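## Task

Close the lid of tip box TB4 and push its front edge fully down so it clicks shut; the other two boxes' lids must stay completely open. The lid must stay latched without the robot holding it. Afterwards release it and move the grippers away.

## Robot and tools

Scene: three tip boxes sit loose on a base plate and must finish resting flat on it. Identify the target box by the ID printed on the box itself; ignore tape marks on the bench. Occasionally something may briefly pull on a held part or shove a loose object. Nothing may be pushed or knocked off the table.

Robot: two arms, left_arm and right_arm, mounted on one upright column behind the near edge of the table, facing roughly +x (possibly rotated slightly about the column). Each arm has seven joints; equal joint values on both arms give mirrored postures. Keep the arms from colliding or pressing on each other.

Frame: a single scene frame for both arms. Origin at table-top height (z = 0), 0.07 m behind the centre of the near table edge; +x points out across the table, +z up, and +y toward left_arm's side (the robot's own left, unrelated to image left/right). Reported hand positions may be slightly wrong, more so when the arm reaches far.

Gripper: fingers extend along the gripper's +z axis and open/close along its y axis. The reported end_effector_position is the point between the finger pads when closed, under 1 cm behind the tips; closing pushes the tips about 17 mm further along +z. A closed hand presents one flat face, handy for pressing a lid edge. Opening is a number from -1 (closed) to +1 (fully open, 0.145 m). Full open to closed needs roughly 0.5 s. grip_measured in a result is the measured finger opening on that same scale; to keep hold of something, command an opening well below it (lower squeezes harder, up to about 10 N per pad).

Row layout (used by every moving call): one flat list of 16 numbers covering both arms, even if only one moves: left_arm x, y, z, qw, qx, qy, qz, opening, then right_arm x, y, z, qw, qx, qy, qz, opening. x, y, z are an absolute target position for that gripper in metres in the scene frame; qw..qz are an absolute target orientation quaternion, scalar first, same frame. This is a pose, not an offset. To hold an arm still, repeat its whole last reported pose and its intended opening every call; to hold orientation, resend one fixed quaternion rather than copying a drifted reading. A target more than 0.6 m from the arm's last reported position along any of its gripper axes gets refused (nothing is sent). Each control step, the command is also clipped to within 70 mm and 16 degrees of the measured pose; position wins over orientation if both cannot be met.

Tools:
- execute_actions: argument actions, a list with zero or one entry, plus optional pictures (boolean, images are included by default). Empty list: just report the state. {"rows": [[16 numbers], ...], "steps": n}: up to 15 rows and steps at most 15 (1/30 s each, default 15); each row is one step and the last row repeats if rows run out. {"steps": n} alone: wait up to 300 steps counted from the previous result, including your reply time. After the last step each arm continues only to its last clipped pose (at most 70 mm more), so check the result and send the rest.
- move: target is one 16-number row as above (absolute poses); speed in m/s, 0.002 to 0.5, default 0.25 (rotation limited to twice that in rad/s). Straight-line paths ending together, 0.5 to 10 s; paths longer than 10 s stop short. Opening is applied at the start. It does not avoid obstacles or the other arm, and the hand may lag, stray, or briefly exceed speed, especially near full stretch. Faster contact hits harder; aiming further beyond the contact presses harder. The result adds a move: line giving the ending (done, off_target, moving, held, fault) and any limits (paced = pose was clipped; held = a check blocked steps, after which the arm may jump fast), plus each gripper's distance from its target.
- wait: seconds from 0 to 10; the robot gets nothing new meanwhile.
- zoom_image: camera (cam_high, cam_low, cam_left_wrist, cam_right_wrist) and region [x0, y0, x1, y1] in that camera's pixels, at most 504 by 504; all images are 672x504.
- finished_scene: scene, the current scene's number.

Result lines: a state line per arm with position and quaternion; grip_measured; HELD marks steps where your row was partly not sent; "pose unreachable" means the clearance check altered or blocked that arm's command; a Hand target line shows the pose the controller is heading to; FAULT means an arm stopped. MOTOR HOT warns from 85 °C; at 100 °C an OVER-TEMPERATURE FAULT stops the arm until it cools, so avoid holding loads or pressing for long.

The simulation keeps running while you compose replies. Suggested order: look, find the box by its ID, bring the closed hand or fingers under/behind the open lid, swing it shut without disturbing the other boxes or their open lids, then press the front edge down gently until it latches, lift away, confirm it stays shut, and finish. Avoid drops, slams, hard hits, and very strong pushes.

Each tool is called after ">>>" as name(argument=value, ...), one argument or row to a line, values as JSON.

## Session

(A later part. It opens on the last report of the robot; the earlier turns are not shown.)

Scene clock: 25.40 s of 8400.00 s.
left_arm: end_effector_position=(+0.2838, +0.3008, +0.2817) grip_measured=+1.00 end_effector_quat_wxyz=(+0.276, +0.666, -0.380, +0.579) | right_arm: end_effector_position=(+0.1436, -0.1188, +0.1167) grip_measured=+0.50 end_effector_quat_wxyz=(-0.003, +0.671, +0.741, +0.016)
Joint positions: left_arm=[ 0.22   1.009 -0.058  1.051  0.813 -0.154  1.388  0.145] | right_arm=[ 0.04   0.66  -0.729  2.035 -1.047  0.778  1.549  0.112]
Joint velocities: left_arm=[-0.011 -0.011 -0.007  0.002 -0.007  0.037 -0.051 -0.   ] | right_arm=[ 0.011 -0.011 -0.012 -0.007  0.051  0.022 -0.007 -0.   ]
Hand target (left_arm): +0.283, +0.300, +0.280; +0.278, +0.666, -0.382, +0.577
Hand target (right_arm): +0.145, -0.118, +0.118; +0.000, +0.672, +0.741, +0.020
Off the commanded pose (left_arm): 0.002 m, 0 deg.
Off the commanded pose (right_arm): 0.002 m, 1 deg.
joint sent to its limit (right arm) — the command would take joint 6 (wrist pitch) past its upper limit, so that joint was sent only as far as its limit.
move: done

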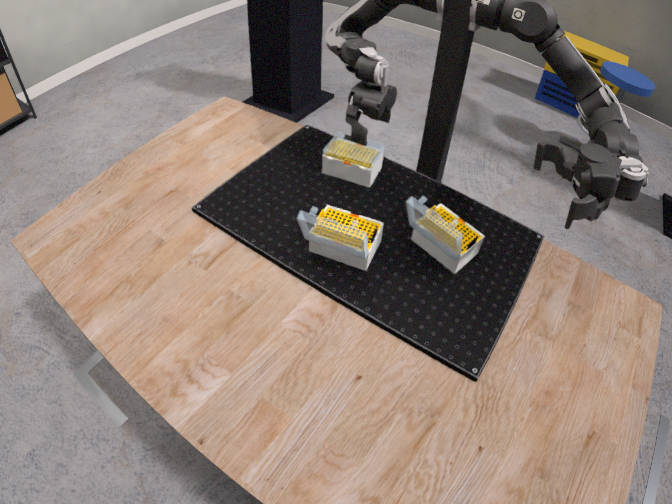

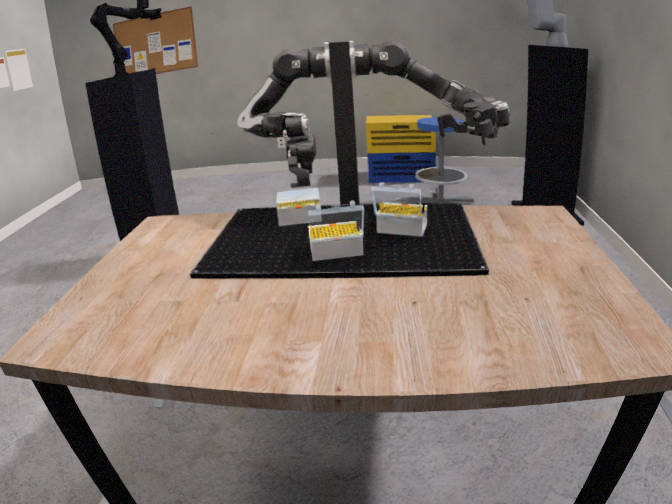

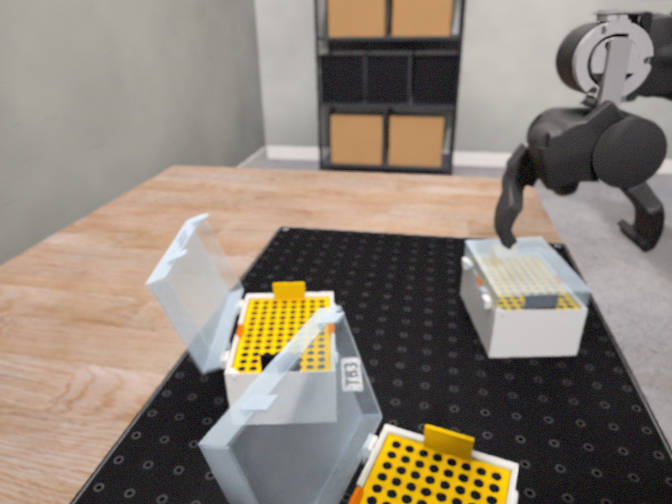

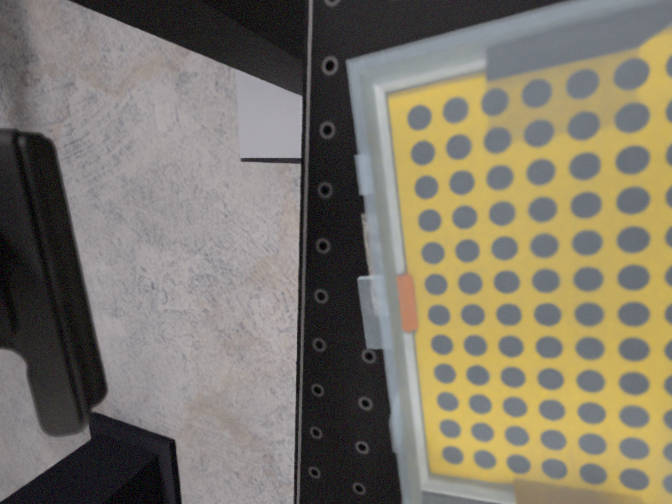

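>>> move(
  target=[0.283,0.3,0.28,0.278,0.666,-0.382,0.577,1,0.158,-0.123,0.118,0,0.67,0.74,0.02,-1],
  speed=0.05,
)

>>> move(
  target=[0.283,0.3,0.28,0.278,0.666,-0.382,0.577,1,0.158,-0.123,0.08,0,0.67,0.74,0.01,-1],
  speed=0.02,
)

Scene clock: 27.33 s of 8400.00 s.
left_arm: end_effector_position=(+0.2838, +0.3008, +0.2817) grip_measured=+1.00 end_effector_quat_wxyz=(+0.276, +0.666, -0.380, +0.579) | right_arm: end_effector_position=(+0.1567, -0.1230, +0.1182) grip_measured=-1.00 end_effector_quat_wxyz=(-0.001, +0.671, +0.741, +0.018)
Joint positions: left_arm=[ 0.22   1.009 -0.058  1.051  0.813 -0.154  1.388  0.145] | right_arm=[ 0.079  0.66  -0.709  2.    -1.013  0.746  1.549  0.   ]
Joint velocities: left_arm=[ 0.011 -0.055 -0.002  0.002  0.051  0.007 -0.022 -0.   ] | right_arm=[-0.033 -0.011  0.007 -0.007 -0.037 -0.007  0.037 -0.   ]
Hand target (left_arm): +0.283, +0.300, +0.280; +0.278, +0.666, -0.382, +0.577
Hand target (right_arm): +0.158, -0.123, +0.118; -0.000, +0.671, +0.741, +0.020
Off the commanded pose (left_arm): 0.002 m, 0 deg.
Off the commanded pose (right_arm): 0.001 m, 0 deg.
move: done

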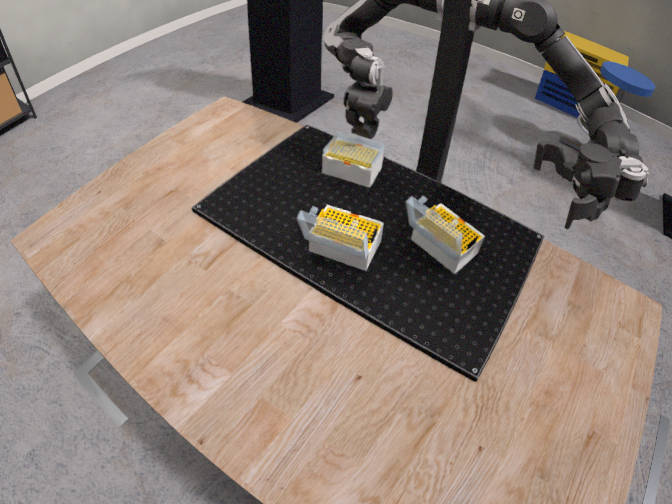

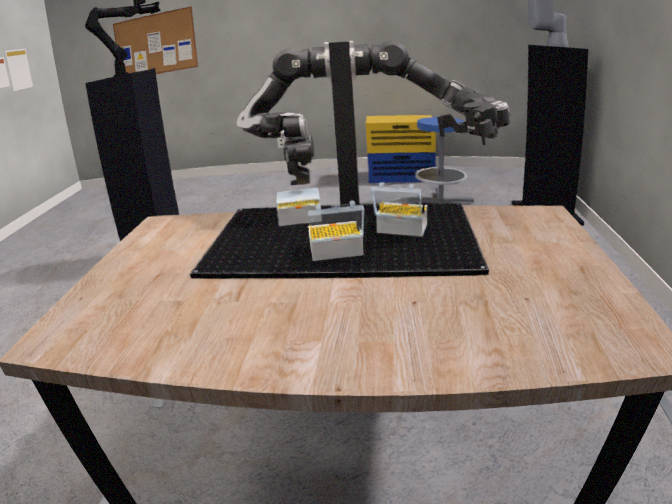

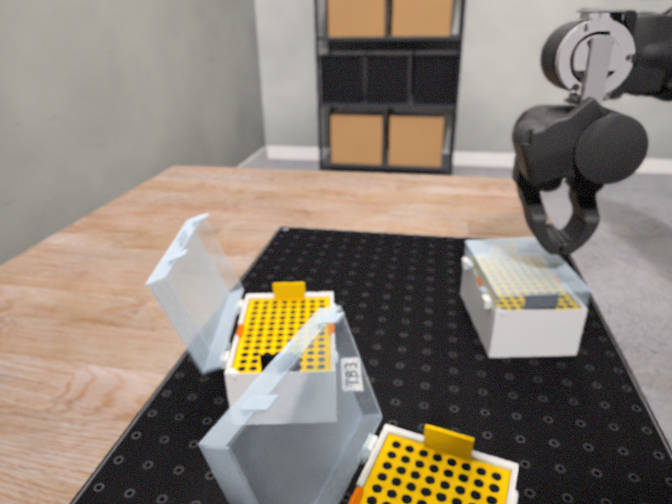

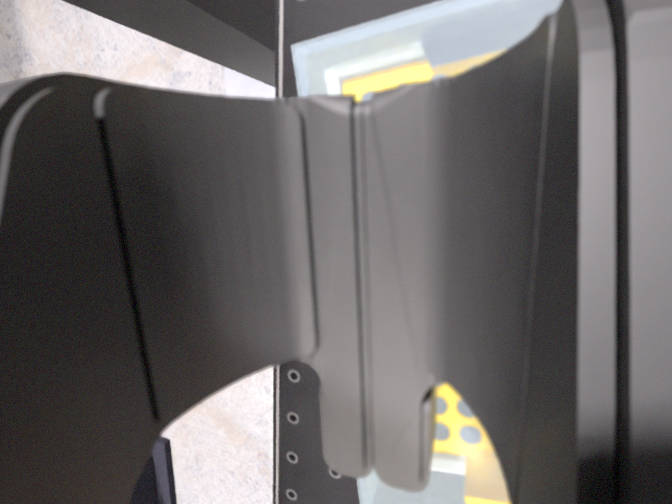

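Scene clock: 29.47 s of 8400.00 s.
left_arm: end_effector_position=(+0.2838, +0.3008, +0.2817) grip_measured=+1.00 end_effector_quat_wxyz=(+0.276, +0.666, -0.380, +0.579) | right_arm: end_effector_position=(+0.1606, -0.1210, +0.0899) grip_measured=-1.00 end_effector_quat_wxyz=(-0.003, +0.673, +0.739, +0.014)
Joint positions: left_arm=[ 0.22   1.009 -0.058  1.051  0.813 -0.154  1.388  0.145] | right_arm=[ 0.036  0.572 -0.678  1.862 -1.036  0.663  1.464  0.   ]
Joint velocities: left_arm=[-0.011 -0.011 -0.002 -0.032 -0.007  0.007  0.022 -0.   ] | right_arm=[-0.077 -0.011  0.007  0.002 -0.11  -0.007  0.007 -0.   ]
Hand target (left_arm): +0.283, +0.300, +0.280; +0.278, +0.666, -0.382, +0.577
Hand target (right_arm): +0.158, -0.123, +0.081; -0.001, +0.671, +0.742, +0.010
Off the commanded pose (left_arm): 0.002 m, 0 deg.
Off the commanded pose (right_arm): 0.010 m, 1 deg.
move: off_target (right_arm)

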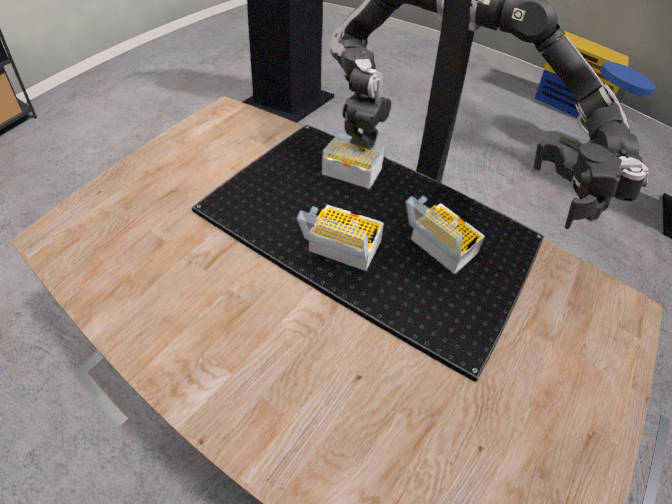

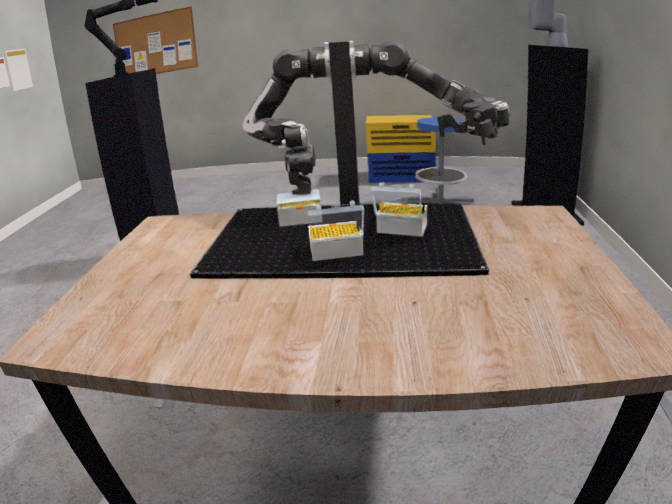

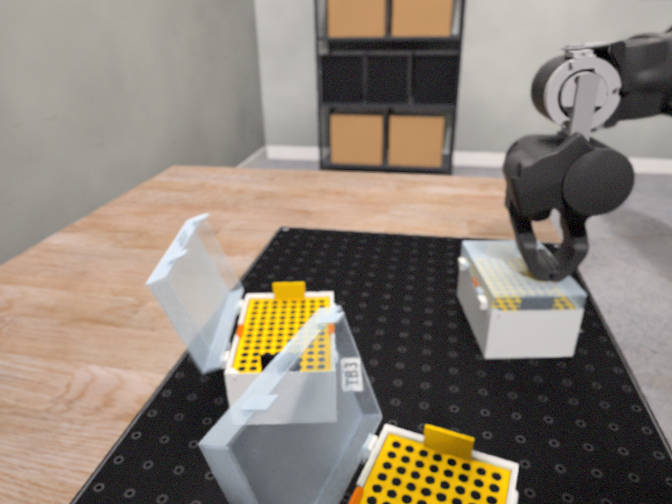

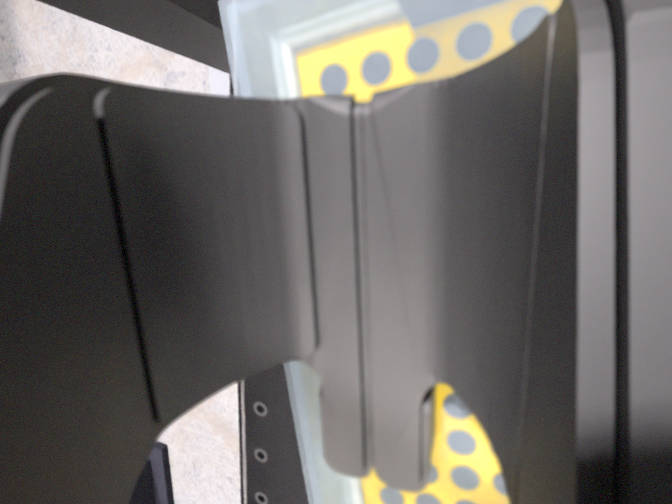

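Press a bit more, then lift and check.

>>> move(
  target=[0.283,0.3,0.28,0.278,0.666,-0.382,0.577,1,0.158,-0.123,0.072,0,0.67,0.74,0.01,-1],
  speed=0.015,
)

>>> move(
  target=[0.283,0.3,0.28,0.278,0.666,-0.382,0.577,1,0.158,-0.14,0.16,0,0.67,0.74,0.01,-1],
  speed=0.1,
)

>>> zoom_image(
  camera="cam_left_wrist",
  region=[440,210,620,370],
)

Scene clock: 31.80 s of 8400.00 s.
left_arm: end_effector_position=(+0.2838, +0.3008, +0.2817) grip_measured=+1.00 end_effector_quat_wxyz=(+0.276, +0.666, -0.380, +0.579) | right_arm: end_effector_position=(+0.1608, -0.1211, +0.0892) grip_measured=-1.00 end_effector_quat_wxyz=(-0.005, +0.674, +0.739, +0.014)
Joint positions: left_arm=[ 0.22   1.009 -0.058  1.051  0.813 -0.154  1.388  0.145] | right_arm=[-0.025  0.496 -0.574  1.857 -1.132  0.578  1.517  0.   ]
Joint velocities: left_arm=[ 0.033  0.011 -0.007 -0.007 -0.051 -0.095 -0.022  0.   ] | right_arm=[-0.055 -0.077  0.066  0.007 -0.139 -0.066  0.007  0.   ]
Hand target (left_arm): +0.283, +0.300, +0.280; +0.278, +0.666, -0.382, +0.577
Hand target (right_arm): +0.157, -0.123, +0.073; -0.000, +0.671, +0.741, +0.009
Off the commanded pose (left_arm): 0.002 m, 0 deg.
Off the commanded pose (right_arm): 0.018 m, 1 deg.
move: off_target (right_arm)

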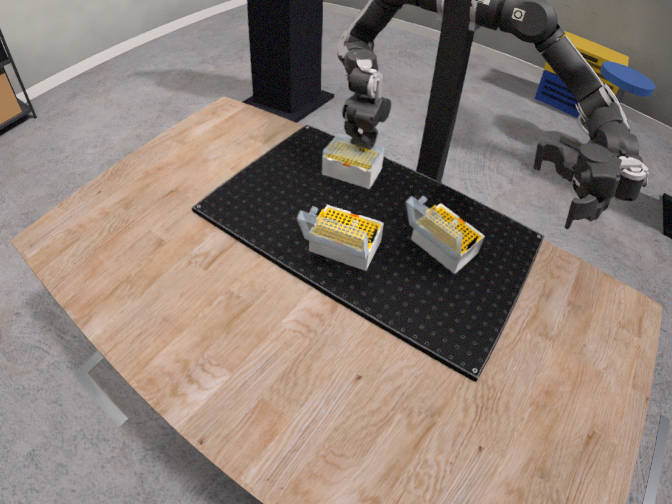

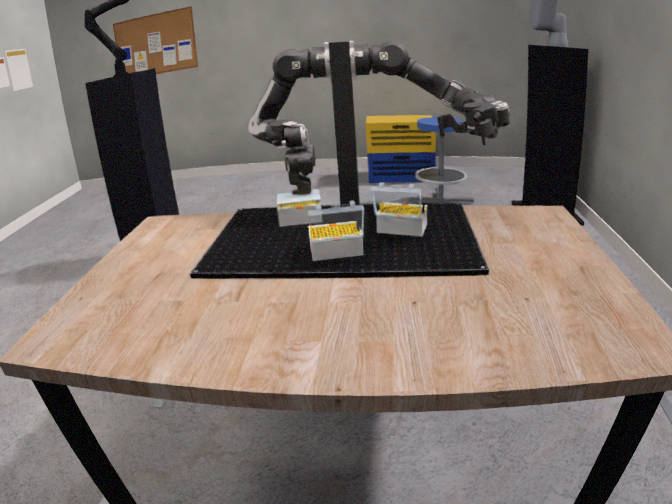

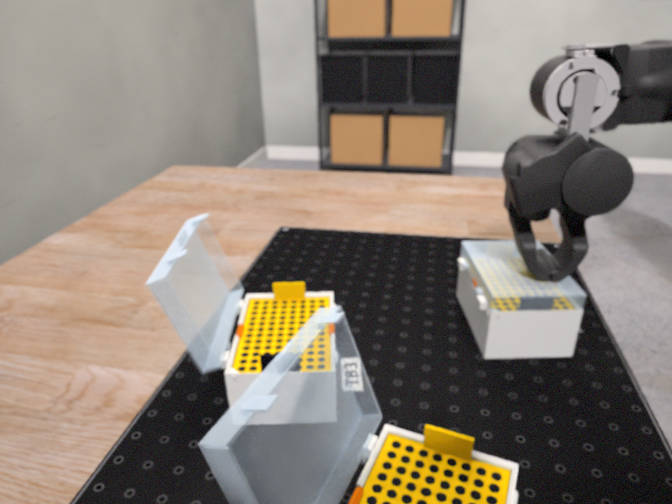

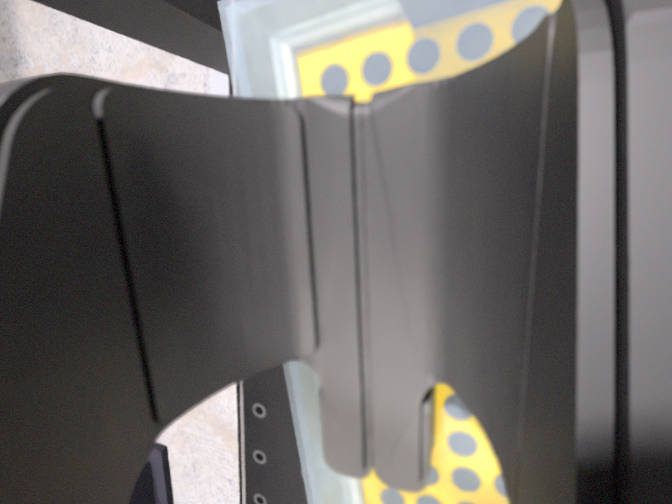

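Scene clock: 32.87 s of 8400.00 s.
left_arm: end_effector_position=(+0.2838, +0.3008, +0.2817) grip_measured=+1.00 end_effector_quat_wxyz=(+0.276, +0.666, -0.380, +0.579) | right_arm: end_effector_position=(+0.1580, -0.1407, +0.1594) grip_measured=-1.00 end_effector_quat_wxyz=(-0.009, +0.660, +0.751, +0.034)
Joint positions: left_arm=[ 0.22   1.009 -0.058  1.051  0.813 -0.154  1.388  0.145] | right_arm=[ 0.158  0.86  -0.682  2.156 -0.801  0.776  1.563  0.   ]
Joint velocities: left_arm=[-0.033  0.033  0.002 -0.017  0.022  0.022  0.007  0.   ] | right_arm=[-0.033 -0.055 -0.007  0.017 -0.037  0.007  0.022  0.   ]
Hand target (left_arm): +0.283, +0.300, +0.280; +0.278, +0.666, -0.382, +0.577
Hand target (right_arm): +0.158, -0.140, +0.160; -0.011, +0.661, +0.750, +0.034
Off the commanded pose (left_arm): 0.002 m, 0 deg.
Off the commanded pose (right_arm): 0.001 m, 3 deg.
joint sent to its limit (right arm) — the command would take joint 6 (wrist pitch) past its upper limit and joint 7 (wrist yaw) past its upper limit, so those joints were sent only as far as their limits.
move: off_target (right_arm)

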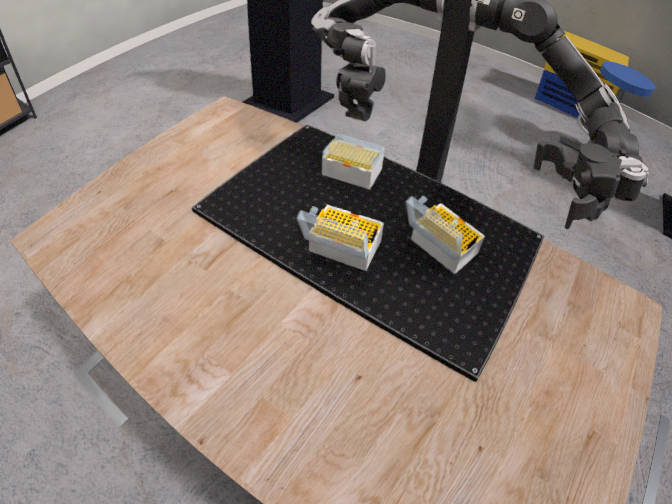

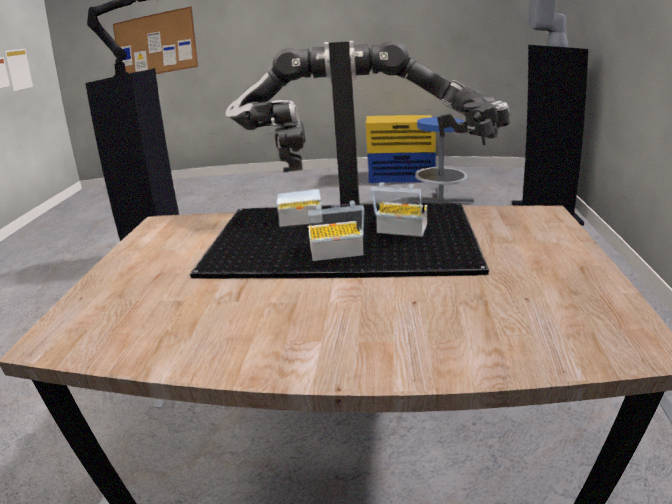

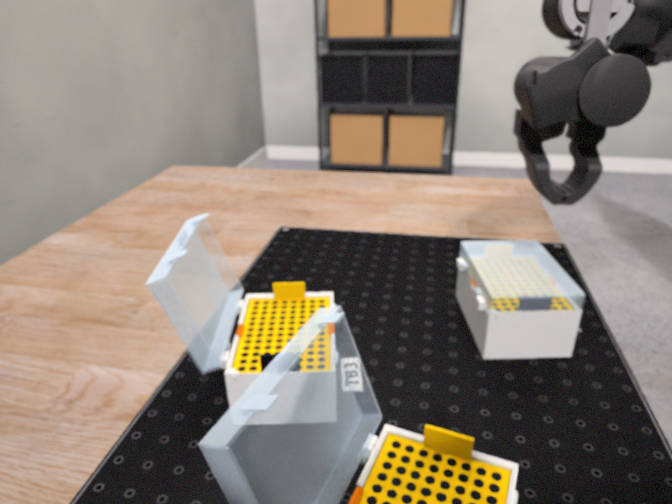

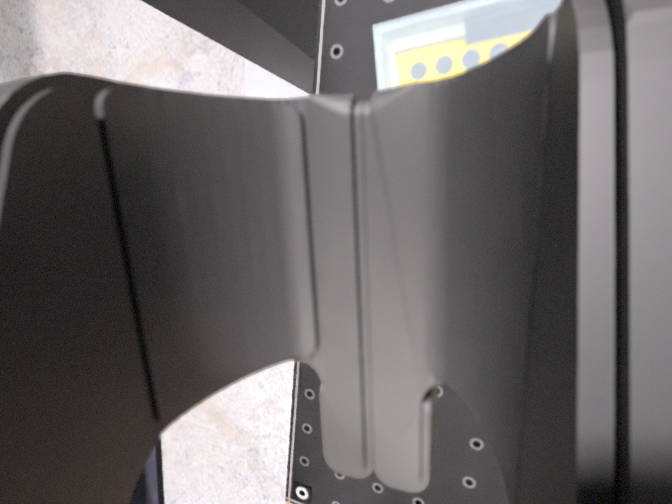

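Region (440, 210, 620, 370) of cam_left_wrist's 672x504 image, scaled by 2.800, with more detail than that image has.

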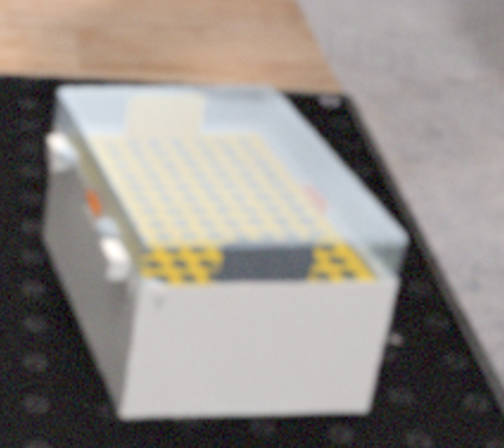

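>>> move(
  target=[0.283,0.3,0.28,0.278,0.666,-0.382,0.577,1,0.156,-0.123,0.1,0,0.67,0.74,0.01,-1],
  speed=0.08,
)

>>> move(
  target=[0.283,0.3,0.28,0.278,0.666,-0.382,0.577,1,0.156,-0.123,0.055,0,0.67,0.74,0.01,-1],
  speed=0.03,
)

>>> move(
  target=[0.283,0.3,0.28,0.278,0.666,-0.382,0.577,1,0.158,-0.13,0.15,0,0.67,0.74,0.01,-1],
  speed=0.1,
)

>>> zoom_image(
  camera="cam_left_wrist",
  region=[440,210,620,370],
)

Scene clock: 35.20 s of 8400.00 s.
left_arm: end_effector_position=(+0.2838, +0.3008, +0.2817) grip_measured=+1.00 end_effector_quat_wxyz=(+0.276, +0.666, -0.380, +0.579) | right_arm: end_effector_position=(+0.1557, -0.1223, +0.1005) grip_measured=-1.00 end_effector_quat_wxyz=(-0.003, +0.672, +0.741, +0.009)
Joint positions: left_arm=[ 0.22   1.009 -0.058  1.051  0.813 -0.154  1.388  0.145] | right_arm=[ 0.121  0.671 -0.804  1.921 -0.935  0.775  1.446  0.   ]
Joint velocities: left_arm=[ 0.033 -0.033  0.002 -0.012  0.051 -0.022 -0.022  0.   ] | right_arm=[-0.011 -0.055  0.007 -0.007  0.022 -0.037 -0.007  0.   ]
Hand target (left_arm): +0.283, +0.300, +0.280; +0.278, +0.666, -0.382, +0.577
Hand target (right_arm): +0.156, -0.123, +0.100; -0.000, +0.671, +0.742, +0.010
Off the commanded pose (left_arm): 0.002 m, 0 deg.
Off the commanded pose (right_arm): 0.001 m, 0 deg.
move: done

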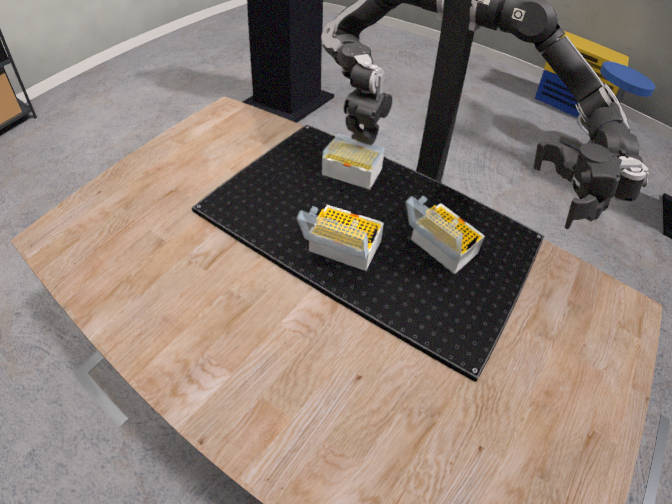

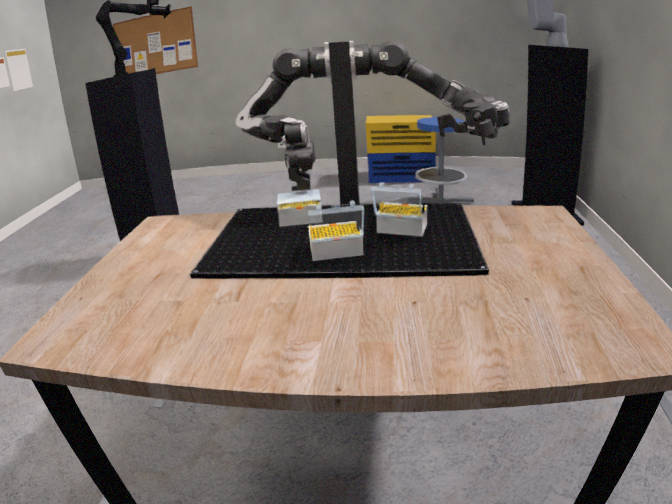

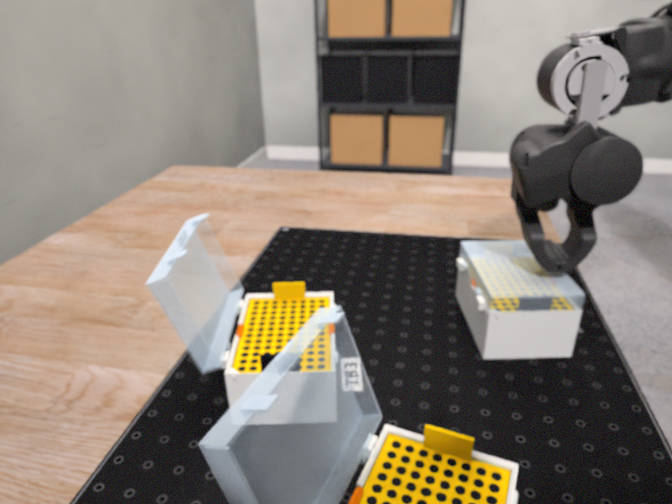

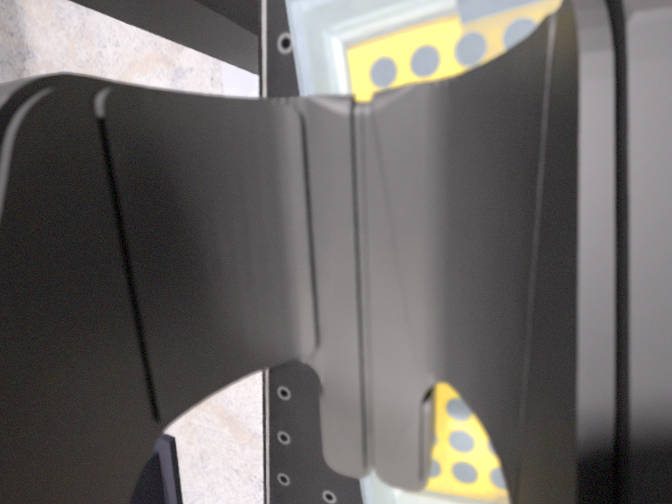

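Scene clock: 36.93 s of 8400.00 s.
left_arm: end_effector_position=(+0.2838, +0.3008, +0.2817) grip_measured=+1.00 end_effector_quat_wxyz=(+0.276, +0.666, -0.380, +0.579) | right_arm: end_effector_position=(+0.1589, -0.1194, +0.0877) grip_measured=-1.00 end_effector_quat_wxyz=(-0.013, +0.676, +0.737, +0.013)
Joint positions: left_arm=[ 0.22   1.009 -0.058  1.051  0.813 -0.154  1.388  0.145] | right_arm=[-0.032  0.484 -0.563  1.849 -1.128  0.57   1.52   0.   ]
Joint velocities: left_arm=[-0.011 -0.011  0.002 -0.002 -0.037 -0.022 -0.037  0.   ] | right_arm=[-0.055 -0.033  0.129  0.002 -0.183 -0.198  0.11  -0.   ]
Hand target (left_arm): +0.283, +0.300, +0.280; +0.278, +0.666, -0.382, +0.577
Hand target (right_arm): +0.152, -0.124, +0.060; -0.001, +0.670, +0.742, +0.006
Off the commanded pose (left_arm): 0.002 m, 0 deg.
Off the commanded pose (right_arm): 0.033 m, 2 deg.
move: off_target (right_arm)

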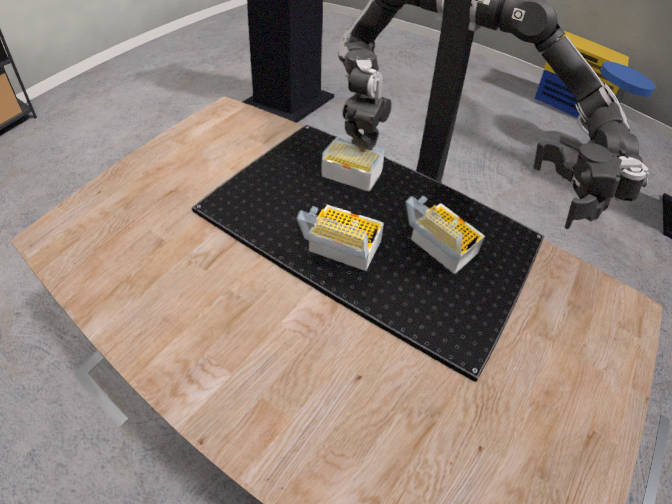

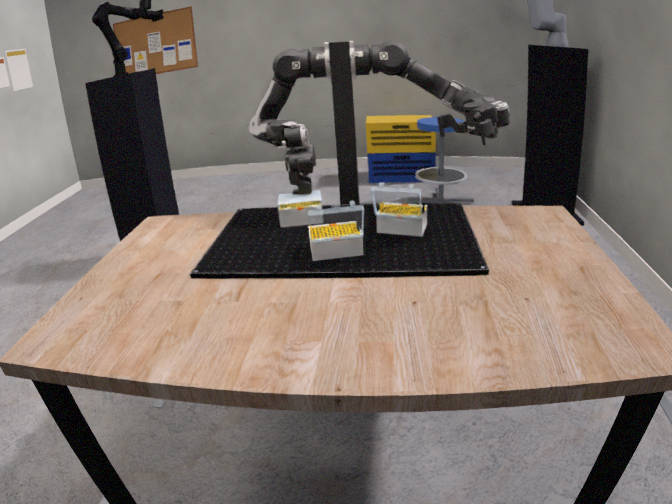

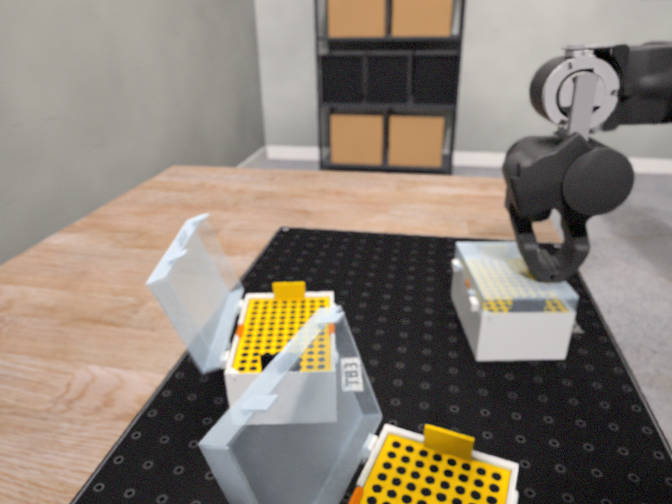

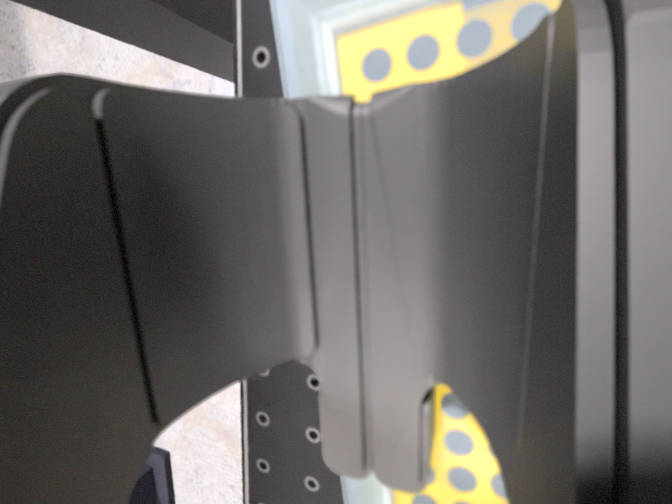

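Scene clock: 37.87 s of 8400.00 s.
left_arm: end_effector_position=(+0.2838, +0.3008, +0.2817) grip_measured=+1.00 end_effector_quat_wxyz=(+0.276, +0.666, -0.380, +0.579) | right_arm: end_effector_position=(+0.1583, -0.1306, +0.1496) grip_measured=-1.00 end_effector_quat_wxyz=(-0.009, +0.660, +0.751, +0.037)
Joint positions: left_arm=[ 0.22   1.009 -0.058  1.051  0.813 -0.154  1.388  0.145] | right_arm=[ 0.148  0.794 -0.706  2.122 -0.865  0.776  1.563  0.   ]
Joint velocities: left_arm=[-0.055 -0.033 -0.002 -0.012  0.022  0.037 -0.022 -0.   ] | right_arm=[-0.033  0.033 -0.012 -0.007  0.007  0.066  0.037 -0.   ]
Hand target (left_arm): +0.283, +0.300, +0.280; +0.278, +0.666, -0.382, +0.577
Hand target (right_arm): +0.158, -0.130, +0.150; -0.011, +0.661, +0.750, +0.036
Off the commanded pose (left_arm): 0.002 m, 0 deg.
Off the commanded pose (right_arm): 0.001 m, 4 deg.
joint sent to its limit (right arm) — the command would take joint 6 (wrist pitch) past its upper limit and joint 7 (wrist yaw) past its upper limit, so those joints were sent only as far as their limits.
move: off_target (right_arm)

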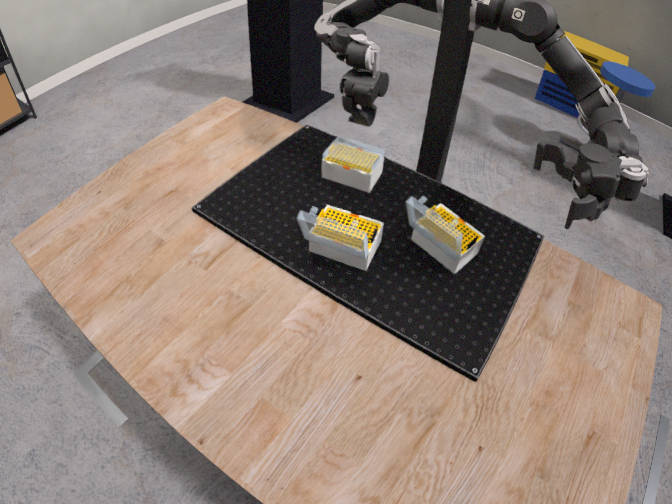

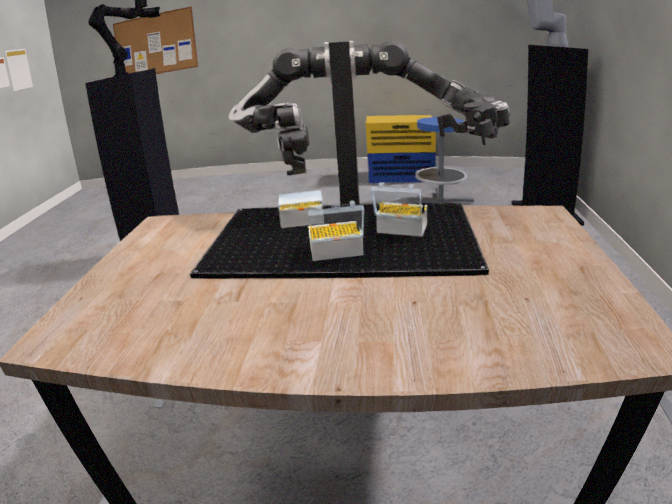

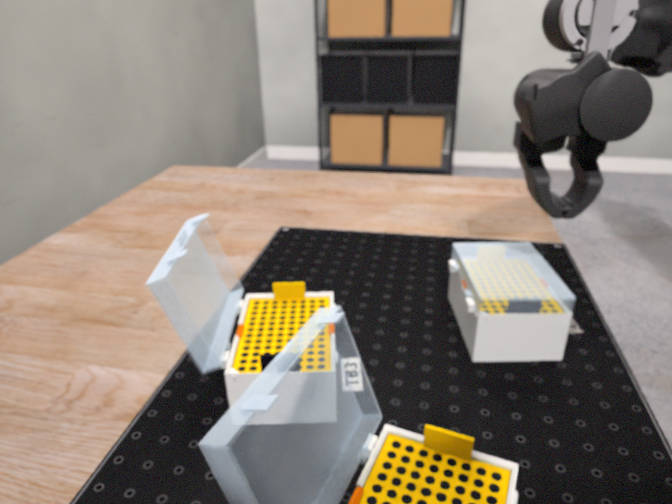

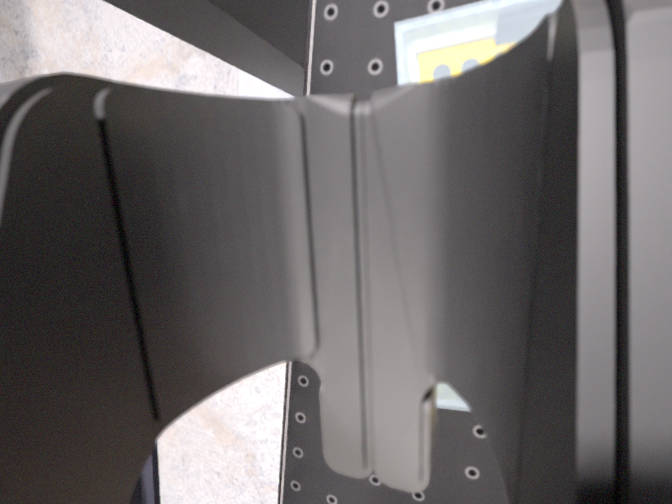

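Region (440, 210, 620, 370) of cam_left_wrist's 672x504 image, scaled by 2.800, with more detail than that image has.

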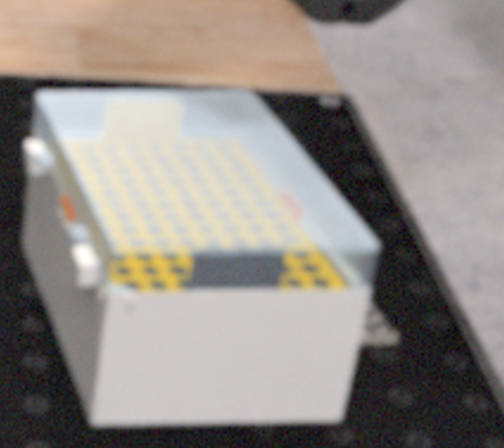

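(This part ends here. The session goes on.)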